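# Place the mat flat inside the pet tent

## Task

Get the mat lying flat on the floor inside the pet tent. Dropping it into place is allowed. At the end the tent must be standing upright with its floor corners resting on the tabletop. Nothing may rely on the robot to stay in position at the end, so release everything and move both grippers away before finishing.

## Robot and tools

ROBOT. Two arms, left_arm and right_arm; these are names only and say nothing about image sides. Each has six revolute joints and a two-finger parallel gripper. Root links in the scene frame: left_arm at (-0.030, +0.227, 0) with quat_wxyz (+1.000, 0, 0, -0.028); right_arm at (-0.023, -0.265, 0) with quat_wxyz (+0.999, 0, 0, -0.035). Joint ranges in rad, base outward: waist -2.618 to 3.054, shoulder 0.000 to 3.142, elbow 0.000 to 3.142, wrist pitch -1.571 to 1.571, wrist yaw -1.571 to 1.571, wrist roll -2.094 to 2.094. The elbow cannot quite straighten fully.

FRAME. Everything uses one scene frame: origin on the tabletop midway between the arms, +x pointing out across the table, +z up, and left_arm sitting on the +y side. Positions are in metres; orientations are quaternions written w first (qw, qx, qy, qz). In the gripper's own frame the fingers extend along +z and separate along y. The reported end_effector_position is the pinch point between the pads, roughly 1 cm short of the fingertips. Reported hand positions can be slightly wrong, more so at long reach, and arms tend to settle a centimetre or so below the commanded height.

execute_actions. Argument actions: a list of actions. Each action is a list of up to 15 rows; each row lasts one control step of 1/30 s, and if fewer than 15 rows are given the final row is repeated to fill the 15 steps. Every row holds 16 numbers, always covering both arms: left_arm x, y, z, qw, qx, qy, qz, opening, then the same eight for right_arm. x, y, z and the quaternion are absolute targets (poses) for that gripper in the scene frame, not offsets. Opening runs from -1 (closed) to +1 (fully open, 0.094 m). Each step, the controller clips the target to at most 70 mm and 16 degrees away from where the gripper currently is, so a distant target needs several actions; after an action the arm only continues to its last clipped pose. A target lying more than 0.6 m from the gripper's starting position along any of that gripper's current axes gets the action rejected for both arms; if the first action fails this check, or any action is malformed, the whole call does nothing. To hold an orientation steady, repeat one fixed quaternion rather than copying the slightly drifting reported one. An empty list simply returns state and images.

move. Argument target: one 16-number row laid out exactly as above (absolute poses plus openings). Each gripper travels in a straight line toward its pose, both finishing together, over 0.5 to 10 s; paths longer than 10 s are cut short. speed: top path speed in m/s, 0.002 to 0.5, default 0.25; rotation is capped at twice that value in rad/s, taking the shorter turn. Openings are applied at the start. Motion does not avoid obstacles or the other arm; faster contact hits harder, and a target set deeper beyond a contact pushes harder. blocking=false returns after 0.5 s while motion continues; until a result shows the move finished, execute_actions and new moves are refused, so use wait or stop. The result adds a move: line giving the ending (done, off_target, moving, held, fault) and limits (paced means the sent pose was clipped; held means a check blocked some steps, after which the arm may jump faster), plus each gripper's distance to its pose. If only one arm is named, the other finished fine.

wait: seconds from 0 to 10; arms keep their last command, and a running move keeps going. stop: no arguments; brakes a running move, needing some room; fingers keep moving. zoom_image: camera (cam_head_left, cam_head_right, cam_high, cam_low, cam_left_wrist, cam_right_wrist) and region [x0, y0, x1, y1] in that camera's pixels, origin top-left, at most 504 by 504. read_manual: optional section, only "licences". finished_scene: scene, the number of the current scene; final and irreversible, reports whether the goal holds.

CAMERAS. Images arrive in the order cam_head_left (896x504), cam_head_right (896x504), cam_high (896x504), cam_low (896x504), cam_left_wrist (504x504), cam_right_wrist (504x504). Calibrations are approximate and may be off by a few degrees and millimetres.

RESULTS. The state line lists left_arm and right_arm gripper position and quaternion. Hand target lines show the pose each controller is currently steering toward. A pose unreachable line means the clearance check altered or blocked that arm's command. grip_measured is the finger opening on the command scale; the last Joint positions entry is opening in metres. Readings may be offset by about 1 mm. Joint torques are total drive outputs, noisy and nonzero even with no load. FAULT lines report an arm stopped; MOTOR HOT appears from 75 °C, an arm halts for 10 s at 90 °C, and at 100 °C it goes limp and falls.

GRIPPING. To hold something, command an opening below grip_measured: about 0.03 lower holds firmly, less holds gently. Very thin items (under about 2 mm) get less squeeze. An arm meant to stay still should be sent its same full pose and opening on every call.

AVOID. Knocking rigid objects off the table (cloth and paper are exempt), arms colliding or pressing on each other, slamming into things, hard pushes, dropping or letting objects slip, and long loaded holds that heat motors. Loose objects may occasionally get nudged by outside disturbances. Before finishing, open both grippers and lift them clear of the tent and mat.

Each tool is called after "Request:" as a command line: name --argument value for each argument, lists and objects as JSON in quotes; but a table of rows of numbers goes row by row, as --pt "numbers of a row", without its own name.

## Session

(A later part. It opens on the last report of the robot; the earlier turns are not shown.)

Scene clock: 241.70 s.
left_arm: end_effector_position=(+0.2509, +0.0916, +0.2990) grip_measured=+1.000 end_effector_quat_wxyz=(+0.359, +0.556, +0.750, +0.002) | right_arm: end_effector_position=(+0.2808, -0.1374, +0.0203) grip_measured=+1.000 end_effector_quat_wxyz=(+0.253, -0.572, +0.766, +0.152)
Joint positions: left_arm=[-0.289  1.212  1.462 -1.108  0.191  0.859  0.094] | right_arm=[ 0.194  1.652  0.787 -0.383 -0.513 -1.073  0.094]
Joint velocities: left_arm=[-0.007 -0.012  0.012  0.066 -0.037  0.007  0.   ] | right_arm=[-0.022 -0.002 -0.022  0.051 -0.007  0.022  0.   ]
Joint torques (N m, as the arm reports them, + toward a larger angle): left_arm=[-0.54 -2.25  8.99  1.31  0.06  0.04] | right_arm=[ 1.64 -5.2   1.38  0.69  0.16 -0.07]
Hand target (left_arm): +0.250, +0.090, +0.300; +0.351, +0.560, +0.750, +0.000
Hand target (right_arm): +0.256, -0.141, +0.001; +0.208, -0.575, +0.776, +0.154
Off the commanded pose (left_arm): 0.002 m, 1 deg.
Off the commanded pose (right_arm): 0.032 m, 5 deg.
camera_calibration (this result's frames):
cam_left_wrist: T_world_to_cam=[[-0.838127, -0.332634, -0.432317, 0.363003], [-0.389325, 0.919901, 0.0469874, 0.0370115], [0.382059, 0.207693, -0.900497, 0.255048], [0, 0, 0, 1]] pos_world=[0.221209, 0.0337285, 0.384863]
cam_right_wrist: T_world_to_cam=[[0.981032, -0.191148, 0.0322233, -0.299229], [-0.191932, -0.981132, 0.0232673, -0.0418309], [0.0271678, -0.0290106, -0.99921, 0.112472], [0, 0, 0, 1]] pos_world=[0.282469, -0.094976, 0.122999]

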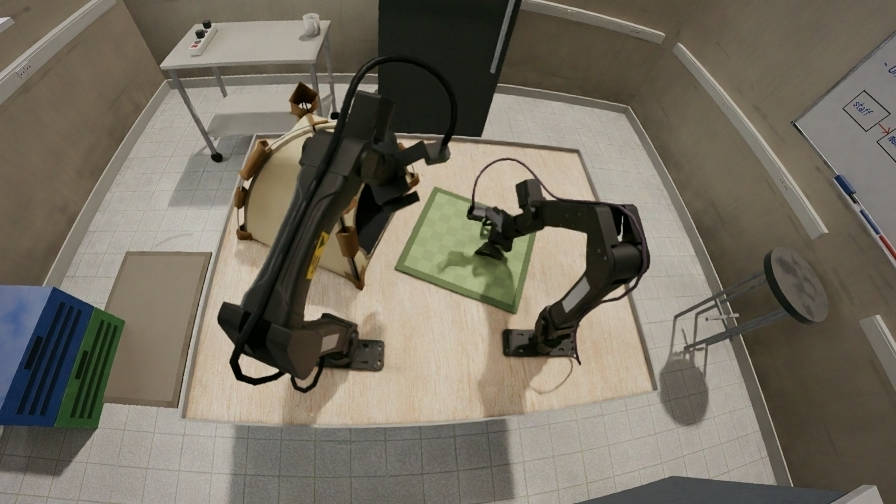

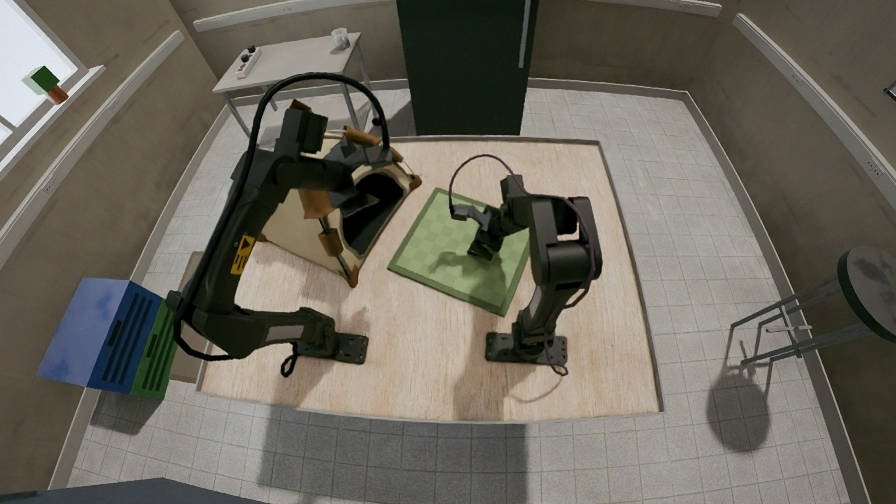

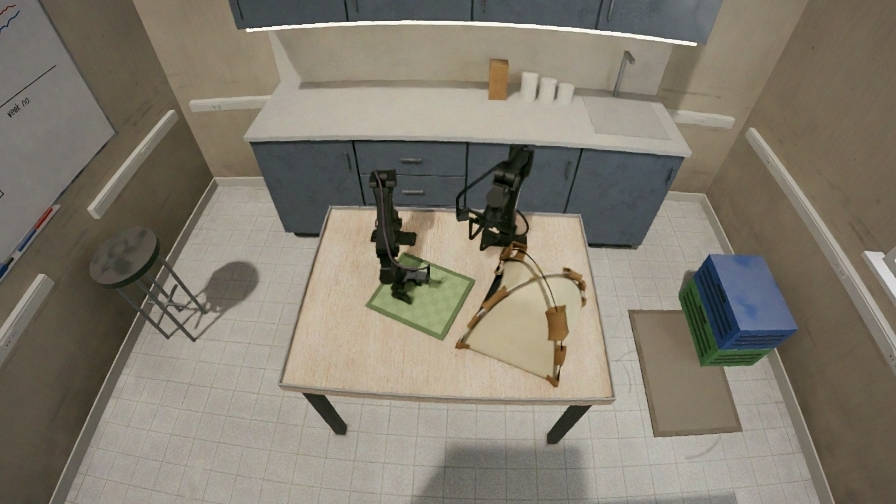

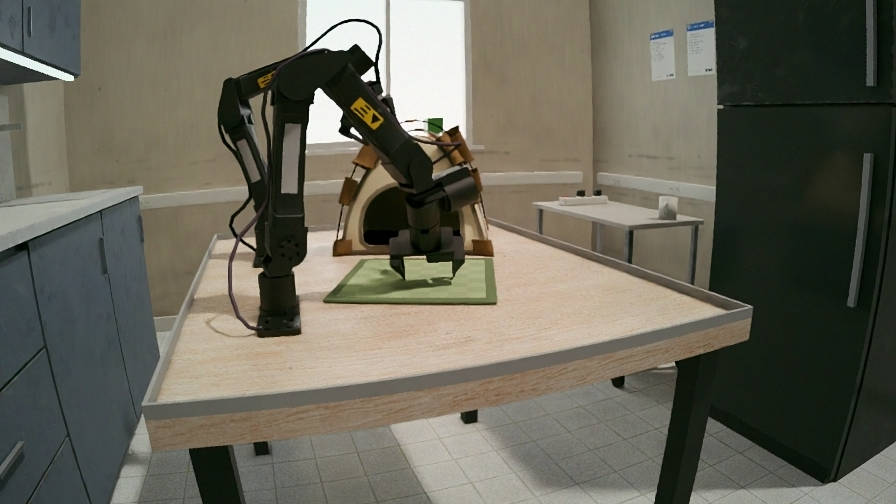

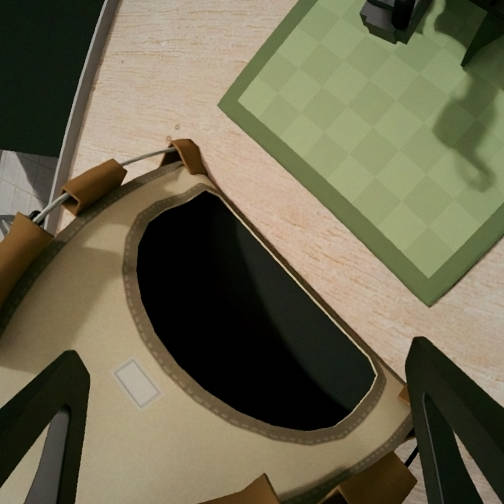

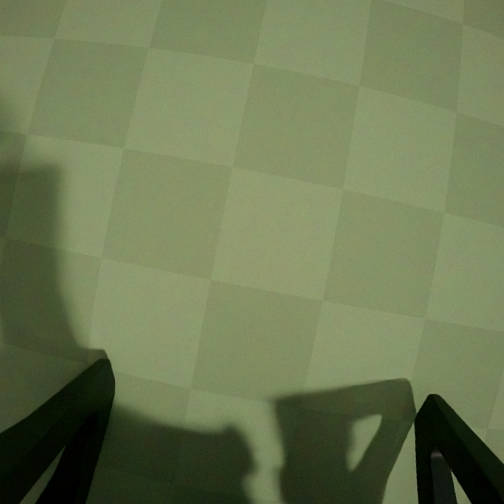

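Request:
move --target '[0.26, 0.08, 0.27, 0.30, 0.61, 0.73, 0, 1, 0.278, -0.142, 0.07, 0.208, -0.5745, 0.7765, 0.154, 1]' --speed 0.2

Request:
move --target '[0.323, -0.009, 0.055, 0, 0.837, 0.548, 0, 1, 0.198, -0.296, 0.06, 0.102, 0.177, 0.848, 0.4895, -0.15]' --speed 0.35

Scene clock: 263.10 s.
left_arm: end_effector_position=(+0.2620, +0.0819, +0.2653) grip_measured=+1.000 end_effector_quat_wxyz=(+0.304, +0.607, +0.734, +0.001) | right_arm: end_effector_position=(+0.2730, -0.1463, +0.0570) grip_measured=+1.000 end_effector_quat_wxyz=(+0.195, -0.568, +0.784, +0.156)
Joint positions: left_arm=[-0.308  1.317  1.462 -1.123  0.186  0.96   0.094] | right_arm=[ 0.194  1.608  0.957 -0.711 -0.463 -1.08   0.094]
Joint velocities: left_arm=[-0.022 -0.017 -0.012 -0.007  0.022 -0.007  0.   ] | right_arm=[-0.007 -0.022  0.002  0.007  0.022  0.11   0.   ]
Joint torques (N m, as the arm reports them, + toward a larger angle): left_arm=[-0.73 -4.26  9.27  1.13  0.05  0.08] | right_arm=[ 0.48 -6.87  7.5   0.58 -0.4  -0.05]
Hand target (left_arm): +0.260, +0.080, +0.270; +0.301, +0.612, +0.731, +0.001
Hand target (right_arm): +0.278, -0.142, +0.070; +0.208, -0.575, +0.776, +0.154
Off the commanded pose (left_arm): 0.005 m, 1 deg.
Off the commanded pose (right_arm): 0.015 m, 2 deg.
move: off_target (right_arm)
camera_calibration (this result's frames):
cam_left_wrist: T_world_to_cam=[[-0.894158, -0.210591, -0.395136, 0.34934], [-0.292943, 0.942551, 0.160565, -0.00539211], [0.338622, 0.259323, -0.904481, 0.23071], [0, 0, 0, 1]] pos_world=[0.232662, 0.0188218, 0.347575]
cam_right_wrist: T_world_to_cam=[[0.978267, -0.199306, -0.05719, -0.289838], [-0.19266, -0.975671, 0.104636, -0.0564831], [-0.0766532, -0.0913438, -0.992865, 0.167996], [0, 0, 0, 1]] pos_world=[0.285534, -0.0975302, 0.156131]

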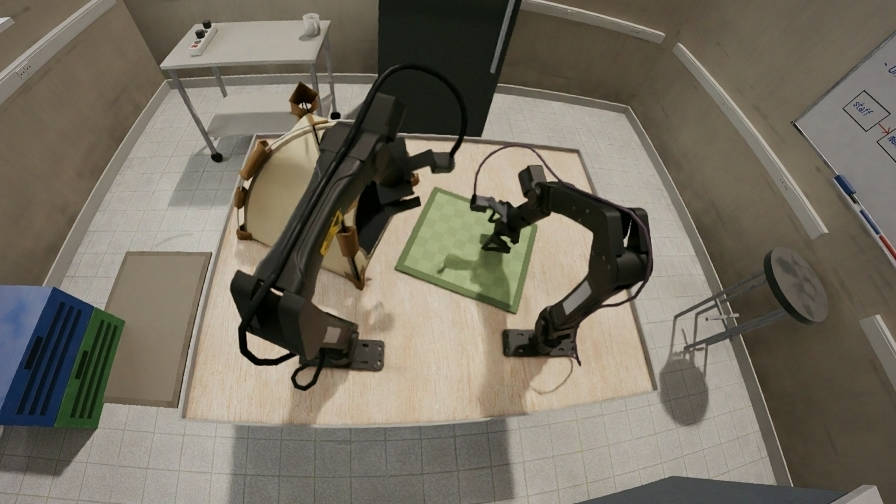

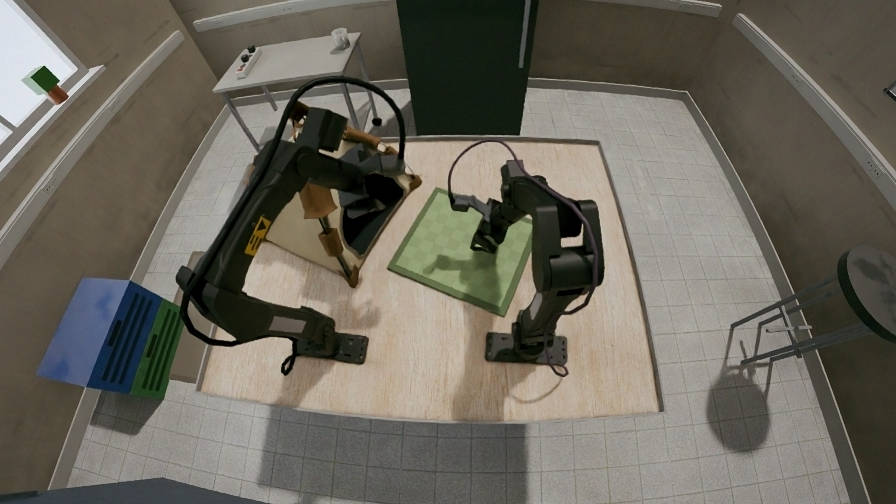

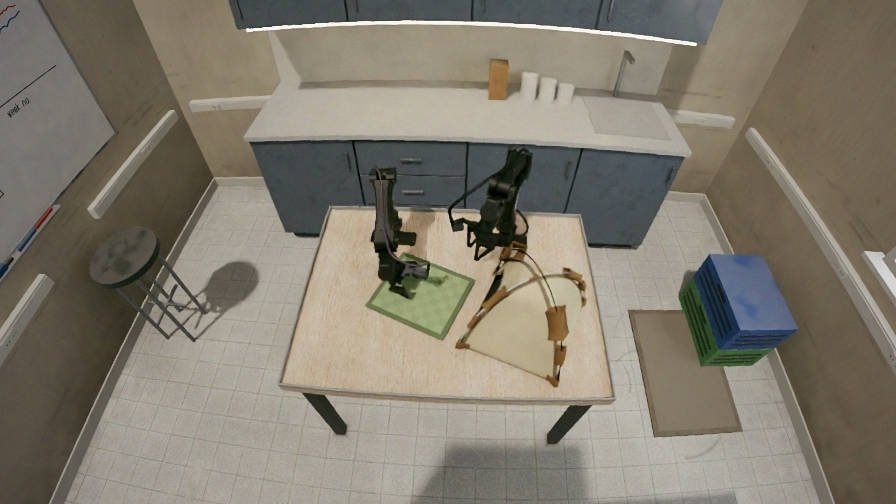

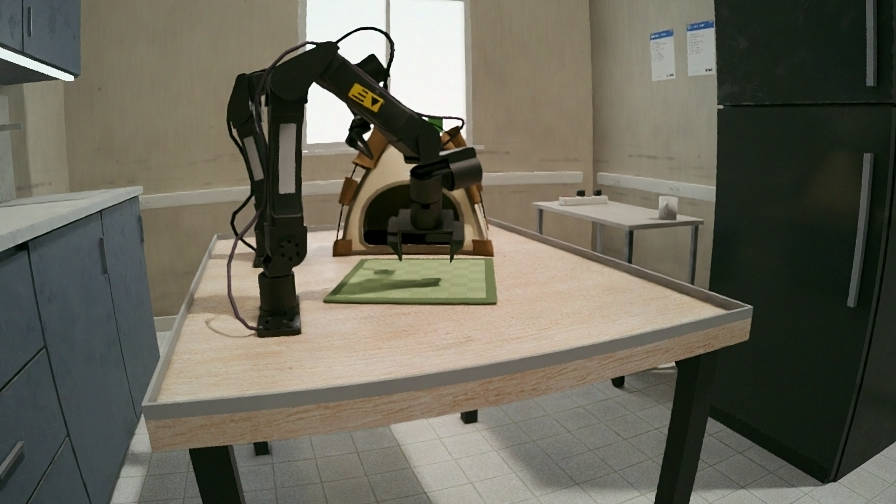

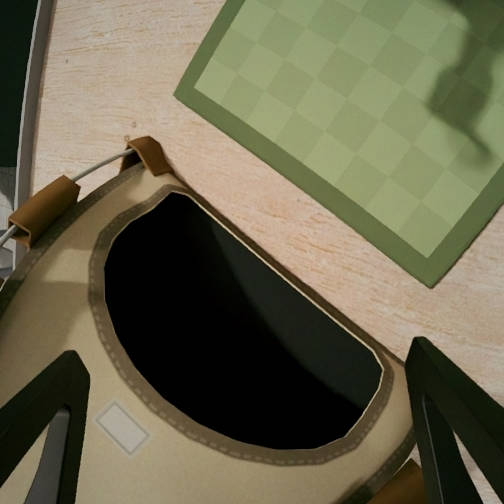

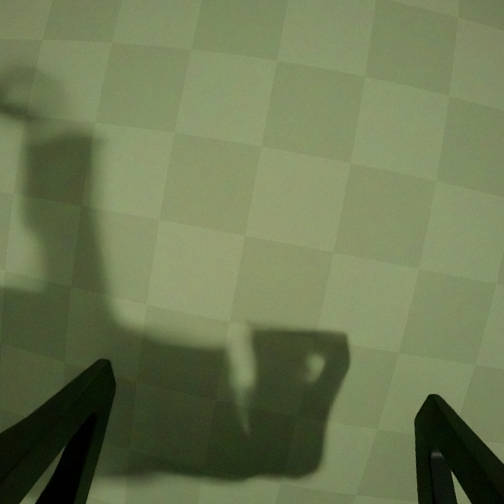

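Scene clock: 266.07 s.
left_arm: end_effector_position=(+0.3243, -0.0060, +0.0555) grip_measured=+1.000 end_effector_quat_wxyz=(+0.009, +0.835, +0.551, +0.005) | right_arm: end_effector_position=(+0.2015, -0.3006, +0.0576) grip_measured=-0.148 end_effector_quat_wxyz=(+0.104, +0.161, +0.860, +0.474)
Joint positions: left_arm=[-0.53   2.172  1.802 -1.181 -0.002  1.389  0.094] | right_arm=[-0.747  1.828  0.885 -1.201 -0.888 -0.725  0.04 ]
Joint velocities: left_arm=[ 0.007 -0.002  0.012 -0.066 -0.007 -0.051  0.   ] | right_arm=[ 0.002  0.002 -0.017 -0.022  0.007  0.051  0.   ]
Joint torques (N m, as the arm reports them, + toward a larger angle): left_arm=[ -0.63 -12.23   8.49   0.06  -0.05   0.09] | right_arm=[-0.93 -5.08  2.37 -0.94 -0.62  0.  ]
Hand target (left_arm): +0.323, -0.008, +0.056; +0.001, +0.839, +0.544, +0.004
Hand target (right_arm): +0.199, -0.297, +0.060; +0.101, +0.177, +0.848, +0.489
Off the commanded pose (left_arm): 0.003 m, 1 deg.
Off the commanded pose (right_arm): 0.006 m, 3 deg.
move: off_target (right_arm)
camera_calibration (this result's frames):
cam_left_wrist: T_world_to_cam=[[-0.894705, 0.446212, -0.0199226, 0.286984], [0.343389, 0.715688, 0.608173, -0.103115], [0.285633, 0.537295, -0.793554, 0.0553579], [0, 0, 0, 1]] pos_world=[0.276363, -0.0840014, 0.112359]
cam_right_wrist: T_world_to_cam=[[-0.0764198, -0.460771, -0.884223, -0.0690396], [-0.962618, -0.197028, 0.185867, 0.163659], [-0.259859, 0.865373, -0.42849, 0.440937], [0, 0, 0, 1]] pos_world=[0.266847, -0.381141, 0.0974717]

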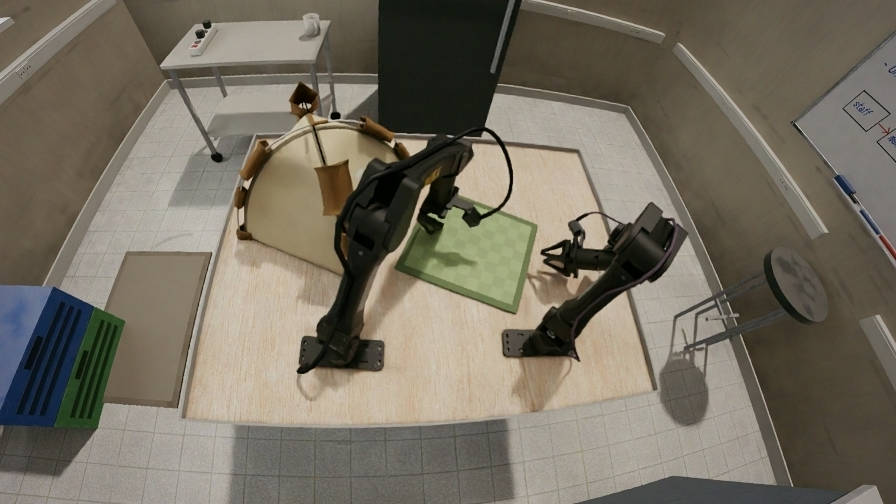

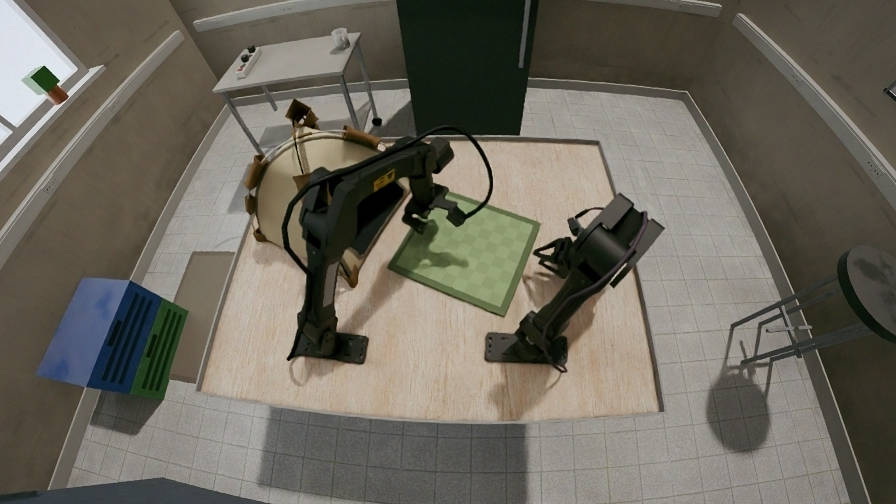

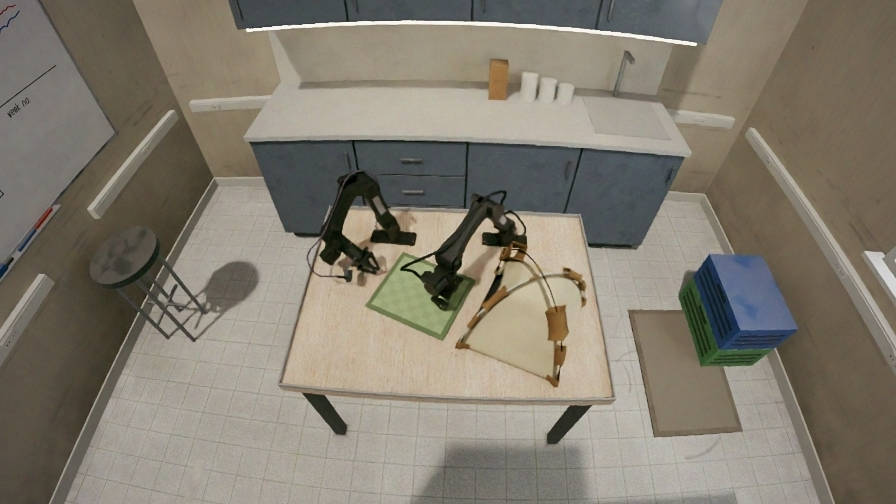

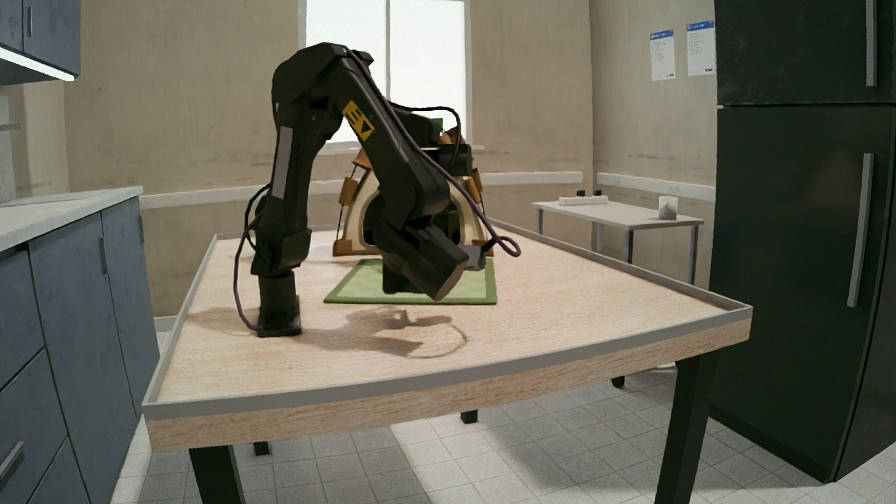

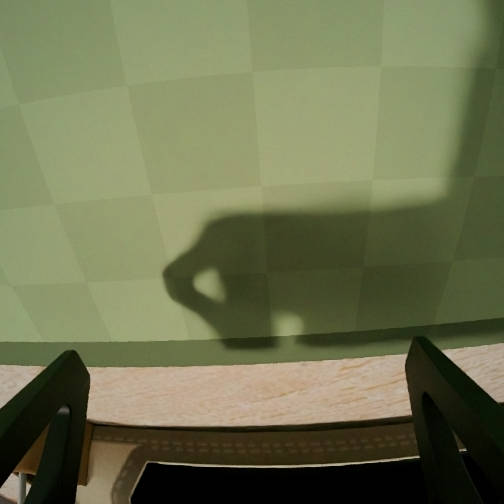

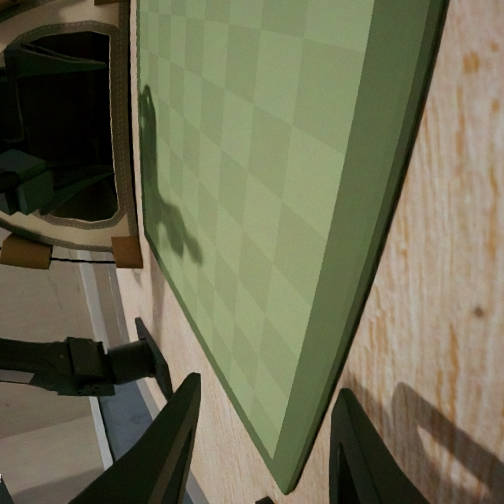

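Request:
move --target '[0.323, -0.009, 0.0, 0, 0.837, 0.548, 0, 1, 0.198, -0.296, 0.02, 0.102, 0.177, 0.848, 0.4895, -0.15]' --speed 0.07

Scene clock: 271.03 s.
left_arm: end_effector_position=(+0.3264, -0.0072, +0.0172) grip_measured=+1.000 end_effector_quat_wxyz=(+0.008, +0.835, +0.550, +0.005) | right_arm: end_effector_position=(+0.1969, -0.2944, +0.0255) grip_measured=-0.148 end_effector_quat_wxyz=(+0.087, +0.174, +0.850, +0.490)
Joint positions: left_arm=[-0.53   2.213  1.714 -1.053 -0.002  1.39   0.094] | right_arm=[-0.747  1.944  0.836 -1.092 -0.896 -0.724  0.04 ]
Joint velocities: left_arm=[-0.007 -0.012 -0.017 -0.037 -0.022 -0.022  0.   ] | right_arm=[ 0.002 -0.002  0.012  0.022  0.037 -0.081 -0.   ]
Joint torques (N m, as the arm reports them, + toward a larger angle): left_arm=[ -0.58 -11.5    3.95   0.63   0.01   0.01] | right_arm=[-1.06 -5.13  1.47 -0.4  -0.54 -0.02]
Hand target (left_arm): +0.322, -0.008, +0.001; -0.000, +0.837, +0.548, +0.000
Hand target (right_arm): +0.198, -0.296, +0.020; +0.101, +0.177, +0.848, +0.489
Off the commanded pose (left_arm): 0.018 m, 1 deg.
Off the commanded pose (right_arm): 0.006 m, 2 deg.
move: off_target (left_arm)
camera_calibration (this result's frames):
cam_left_wrist: T_world_to_cam=[[-0.894375, 0.446902, -0.019259, 0.288478], [0.34405, 0.714779, 0.608868, -0.0798905], [0.28587, 0.537931, -0.793038, 0.0249234], [0, 0, 0, 1]] pos_world=[0.278369, -0.0852245, 0.0739638]
cam_right_wrist: T_world_to_cam=[[-0.107911, -0.420791, -0.900717, -0.0765315], [-0.957119, -0.201034, 0.208586, 0.163593], [-0.268846, 0.884602, -0.381053, 0.426846], [0, 0, 0, 1]] pos_world=[0.263075, -0.376905, 0.0595949]

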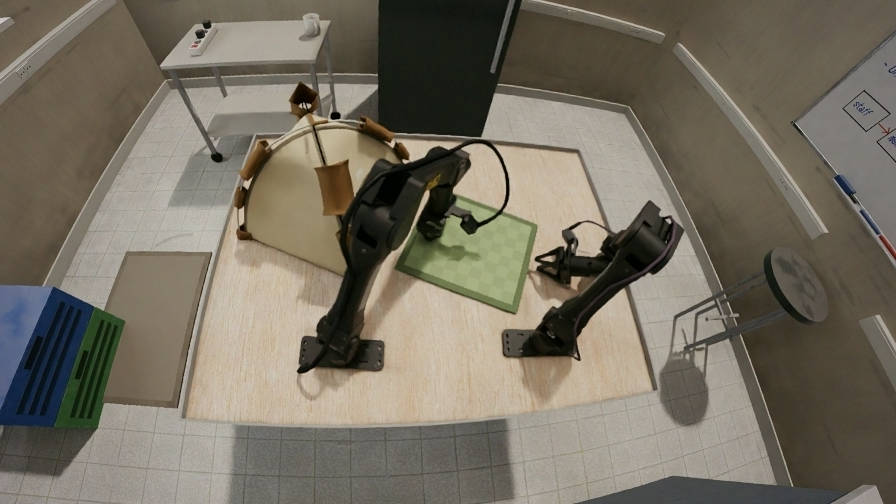

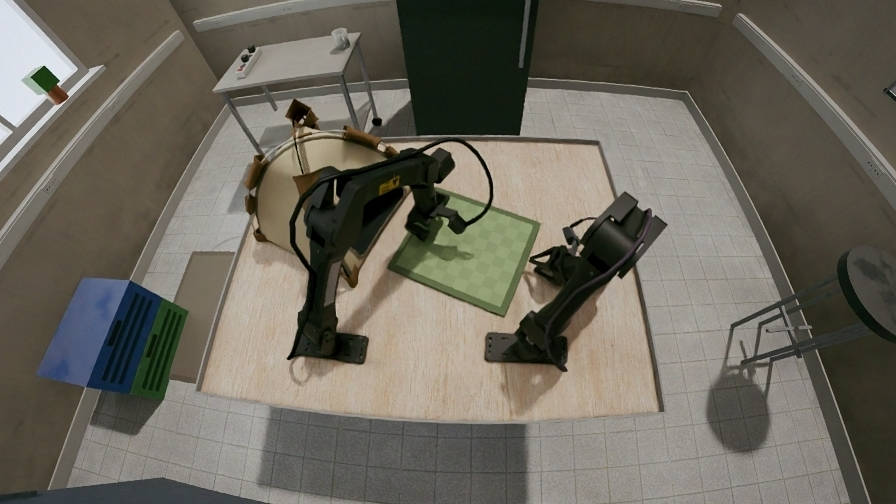

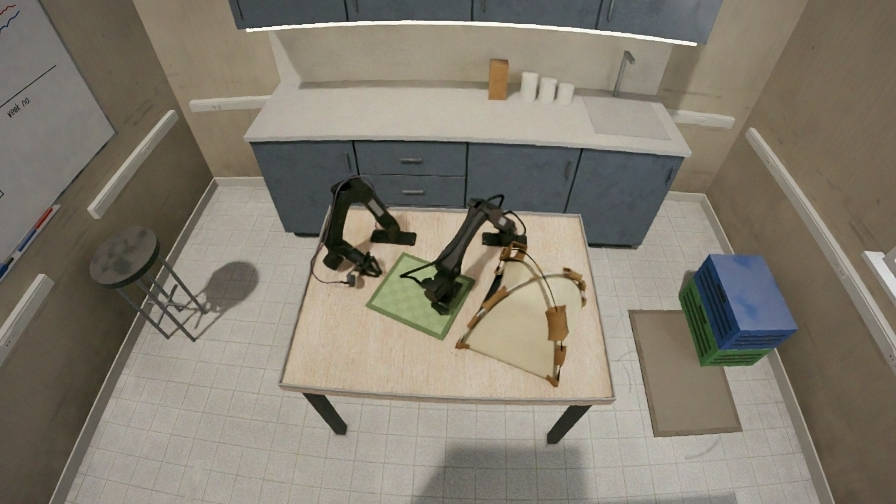

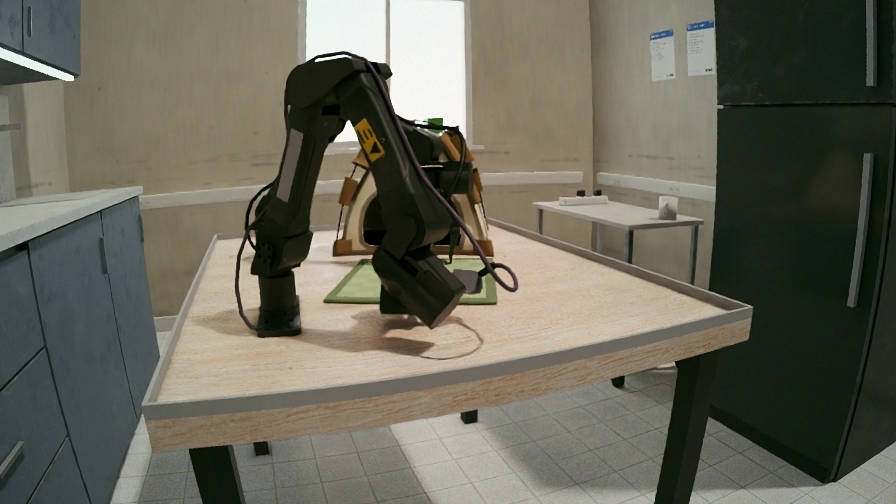

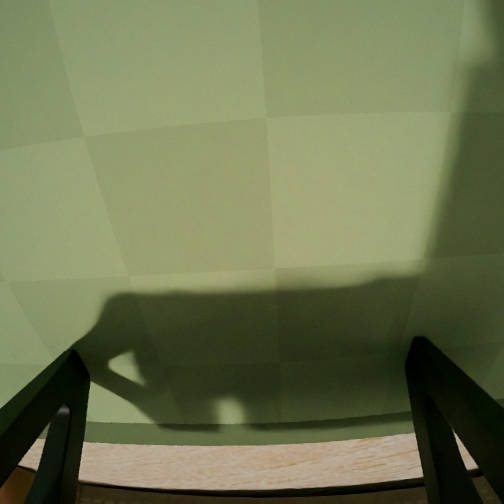

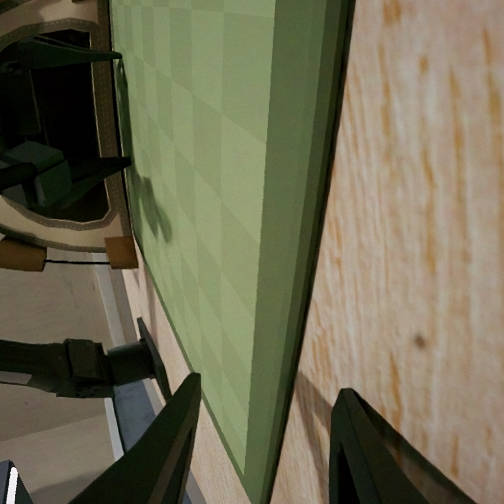

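Request:
execute_actions --actions '[[[0.323,-0.009,-0.005,0,0.837,0.548,0,1,0.199,-0.294,0.018,0.102,0.177,0.848,0.4895,-0.15],[0.323,-0.009,-0.005,0,0.837,0.548,0,1,0.200,-0.292,0.018,0.102,0.177,0.848,0.4895,-0.15],[0.323,-0.009,-0.005,0,0.837,0.548,0,1,0.2007,-0.290,0.018,0.102,0.177,0.848,0.4895,-0.15],[0.323,-0.009,-0.005,0,0.837,0.548,0,1,0.2015,-0.288,0.018,0.102,0.177,0.848,0.4895,-0.15],[0.323,-0.009,-0.005,0,0.837,0.548,0,1,0.2024,-0.286,0.018,0.102,0.177,0.848,0.4895,-0.15],[0.323,-0.009,-0.005,0,0.837,0.548,0,1,0.2033,-0.284,0.018,0.102,0.177,0.848,0.4895,-0.15],[0.323,-0.009,-0.005,0,0.837,0.548,0,1,0.2041,-0.282,0.018,0.102,0.177,0.848,0.4895,-0.15],[0.323,-0.009,-0.005,0,0.837,0.548,0,1,0.205,-0.280,0.018,0.102,0.177,0.848,0.4895,-0.15],[0.323,-0.009,-0.005,0,0.837,0.548,0,1,0.2059,-0.278,0.018,0.102,0.177,0.848,0.4895,-0.15],[0.323,-0.009,-0.005,0,0.837,0.548,0,1,0.2067,-0.276,0.018,0.102,0.177,0.848,0.4895,-0.15],[0.323,-0.009,-0.005,0,0.837,0.548,0,1,0.2076,-0.274,0.018,0.102,0.177,0.848,0.4895,-0.15],[0.323,-0.009,-0.005,0,0.837,0.548,0,1,0.2085,-0.272,0.018,0.102,0.177,0.848,0.4895,-0.15],[0.323,-0.009,-0.005,0,0.837,0.548,0,1,0.2093,-0.270,0.018,0.102,0.177,0.848,0.4895,-0.15],[0.323,-0.009,-0.005,0,0.837,0.548,0,1,0.2102,-0.268,0.018,0.102,0.177,0.848,0.4895,-0.15],[0.323,-0.009,-0.005,0,0.837,0.548,0,1,0.2111,-0.266,0.018,0.102,0.177,0.848,0.4895,-0.15]],[[0.323,-0.009,-0.005,0,0.837,0.548,0,1,0.212,-0.264,0.018,0.102,0.177,0.848,0.4895,-0.15],[0.323,-0.009,-0.005,0,0.837,0.548,0,1,0.2128,-0.262,0.018,0.102,0.177,0.848,0.4895,-0.15],[0.323,-0.009,-0.005,0,0.837,0.548,0,1,0.2137,-0.260,0.018,0.102,0.177,0.848,0.4895,-0.15],[0.323,-0.009,-0.005,0,0.837,0.548,0,1,0.2146,-0.258,0.018,0.102,0.177,0.848,0.4895,-0.15],[0.323,-0.009,-0.005,0,0.837,0.548,0,1,0.2154,-0.256,0.018,0.102,0.177,0.848,0.4895,-0.15],[0.323,-0.009,-0.005,0,0.837,0.548,0,1,0.2163,-0.254,0.018,0.102,0.177,0.848,0.4895,-0.15],[0.323,-0.009,-0.005,0,0.837,0.548,0,1,0.2172,-0.252,0.018,0.102,0.177,0.848,0.4895,-0.15],[0.323,-0.009,-0.005,0,0.837,0.548,0,1,0.218,-0.250,0.018,0.102,0.177,0.848,0.4895,-0.15],[0.323,-0.009,-0.005,0,0.837,0.548,0,1,0.2189,-0.248,0.018,0.102,0.177,0.848,0.4895,-0.15],[0.323,-0.009,-0.005,0,0.837,0.548,0,1,0.2198,-0.246,0.018,0.102,0.177,0.848,0.4895,-0.15],[0.323,-0.009,-0.005,0,0.837,0.548,0,1,0.2206,-0.244,0.018,0.102,0.177,0.848,0.4895,-0.15],[0.323,-0.009,-0.005,0,0.837,0.548,0,1,0.2215,-0.242,0.018,0.102,0.177,0.848,0.4895,-0.15],[0.323,-0.009,-0.005,0,0.837,0.548,0,1,0.2224,-0.240,0.018,0.102,0.177,0.848,0.4895,-0.15],[0.323,-0.009,-0.005,0,0.837,0.548,0,1,0.2232,-0.238,0.018,0.102,0.177,0.848,0.4895,-0.15],[0.323,-0.009,-0.005,0,0.837,0.548,0,1,0.2241,-0.236,0.018,0.102,0.177,0.848,0.4895,-0.15]]]'

Scene clock: 285.77 s.
left_arm: end_effector_position=(+0.3264, -0.0072, +0.0172) grip_measured=+1.000 end_effector_quat_wxyz=(+0.008, +0.835, +0.551, +0.005) | right_arm: end_effector_position=(+0.2190, -0.2402, +0.0253) grip_measured=-0.148 end_effector_quat_wxyz=(+0.088, +0.180, +0.839, +0.507)
Joint positions: left_arm=[-0.53   2.213  1.714 -1.053 -0.003  1.39   0.094] | right_arm=[-0.519  1.838  0.692 -0.79  -1.042 -0.378  0.04 ]
Joint velocities: left_arm=[ 0.012 -0.002 -0.017 -0.037 -0.007  0.081  0.   ] | right_arm=[ 0.266 -0.149 -0.164  0.462 -0.139  0.476 -0.   ]
Joint torques (N m, as the arm reports them, + toward a larger angle): left_arm=[ -0.5  -11.04   2.99   0.8    0.01   0.02] | right_arm=[ 1.12 -6.61  1.26  0.13 -0.23  0.03]
Hand target (left_arm): +0.322, -0.008, -0.004; -0.001, +0.837, +0.548, +0.000
Hand target (right_arm): +0.224, -0.236, +0.019; +0.100, +0.173, +0.846, +0.494
Off the commanded pose (left_arm): 0.022 m, 1 deg.
Off the commanded pose (right_arm): 0.010 m, 3 deg.
camera_calibration (this result's frames):
cam_left_wrist: T_world_to_cam=[[-0.894375, 0.446902, -0.0193055, 0.288487], [0.343917, 0.714588, 0.609168, -0.079907], [0.286034, 0.538185, -0.792806, 0.0248269], [0, 0, 0, 1]] pos_world=[0.278395, -0.0851863, 0.0739291]
cam_right_wrist: T_world_to_cam=[[-0.110463, -0.38205, -0.917516, -0.0412302], [-0.960127, -0.197523, 0.197841, 0.197418], [-0.256816, 0.902786, -0.344997, 0.385575], [0, 0, 0, 1]] pos_world=[0.284013, -0.324849, 0.0561354]

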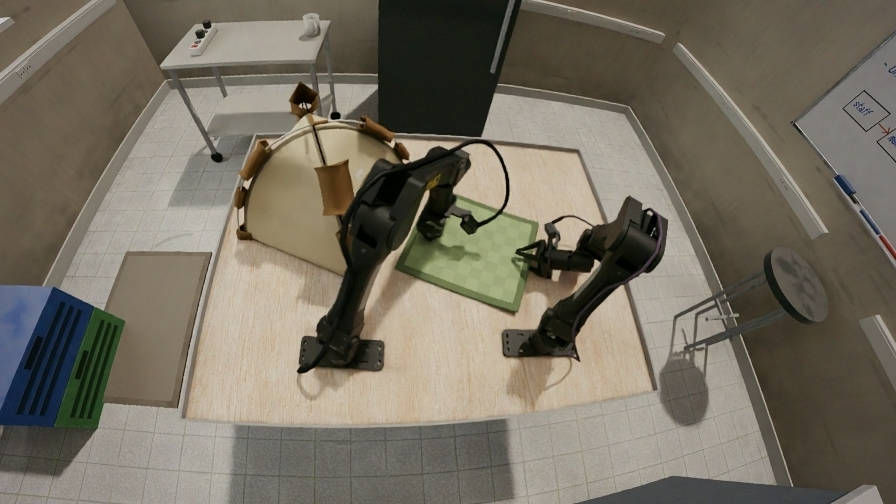

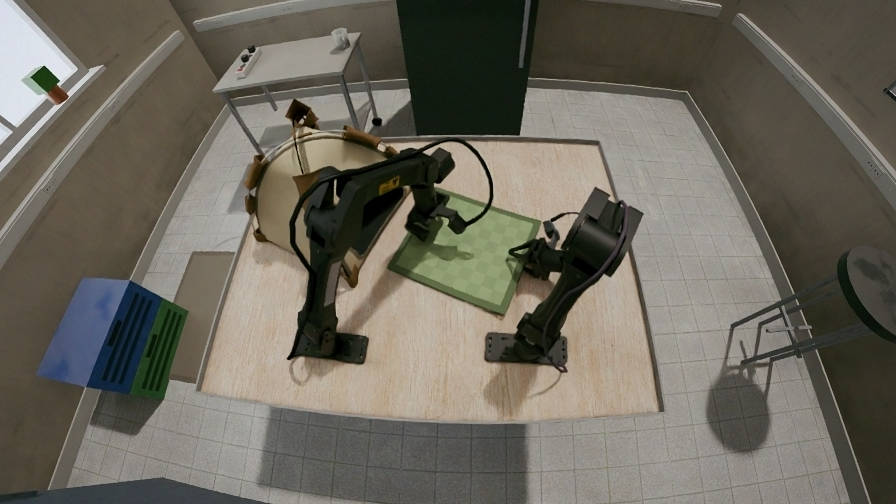

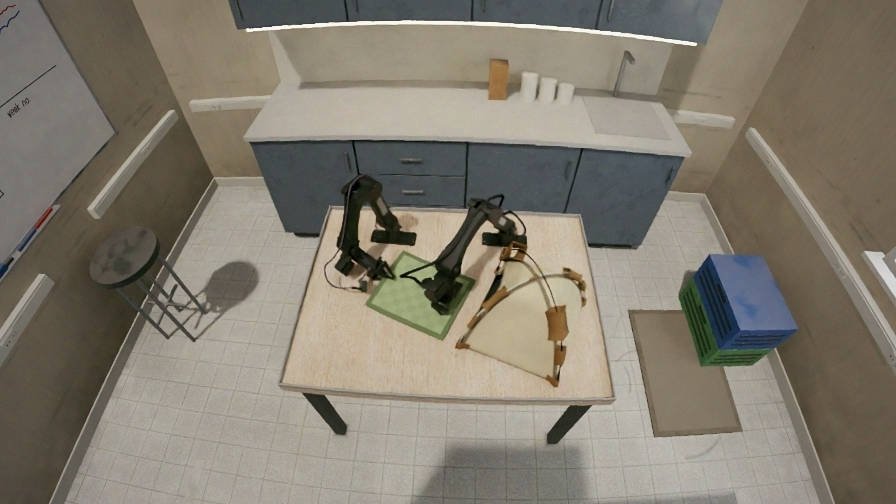

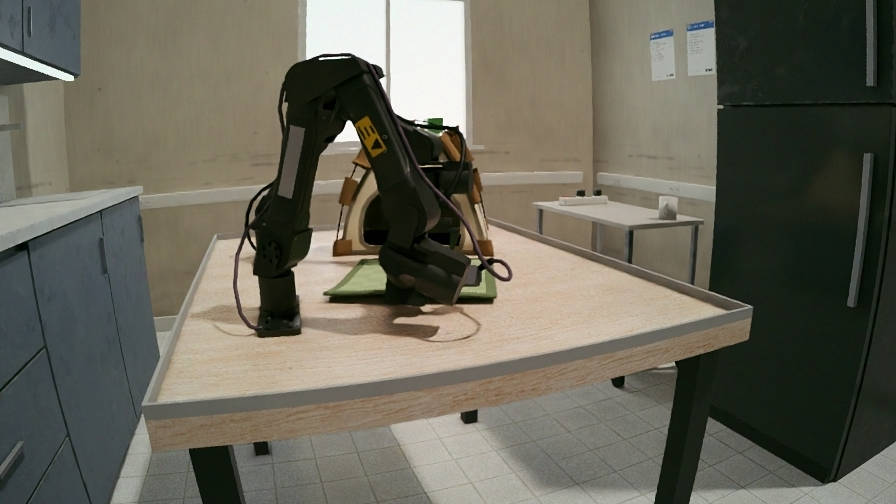

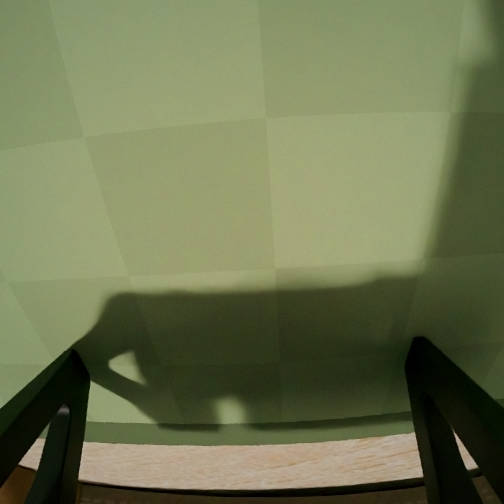

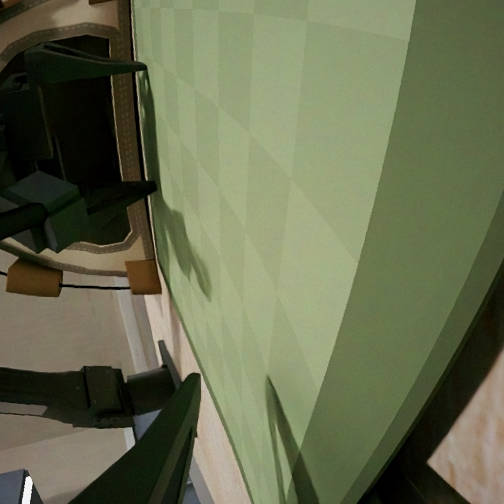

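Request:
zoom_image --camera "cam_low" --region '[310, 230, 530, 330]'

Region (310, 230, 530, 330) of cam_low's 896x504 image, scaled by 2.291, with more detail than that image has; it fills the top 229 rows of this view, and the rest is white.

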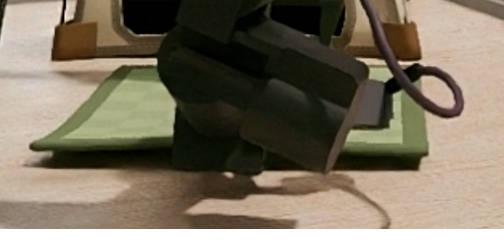

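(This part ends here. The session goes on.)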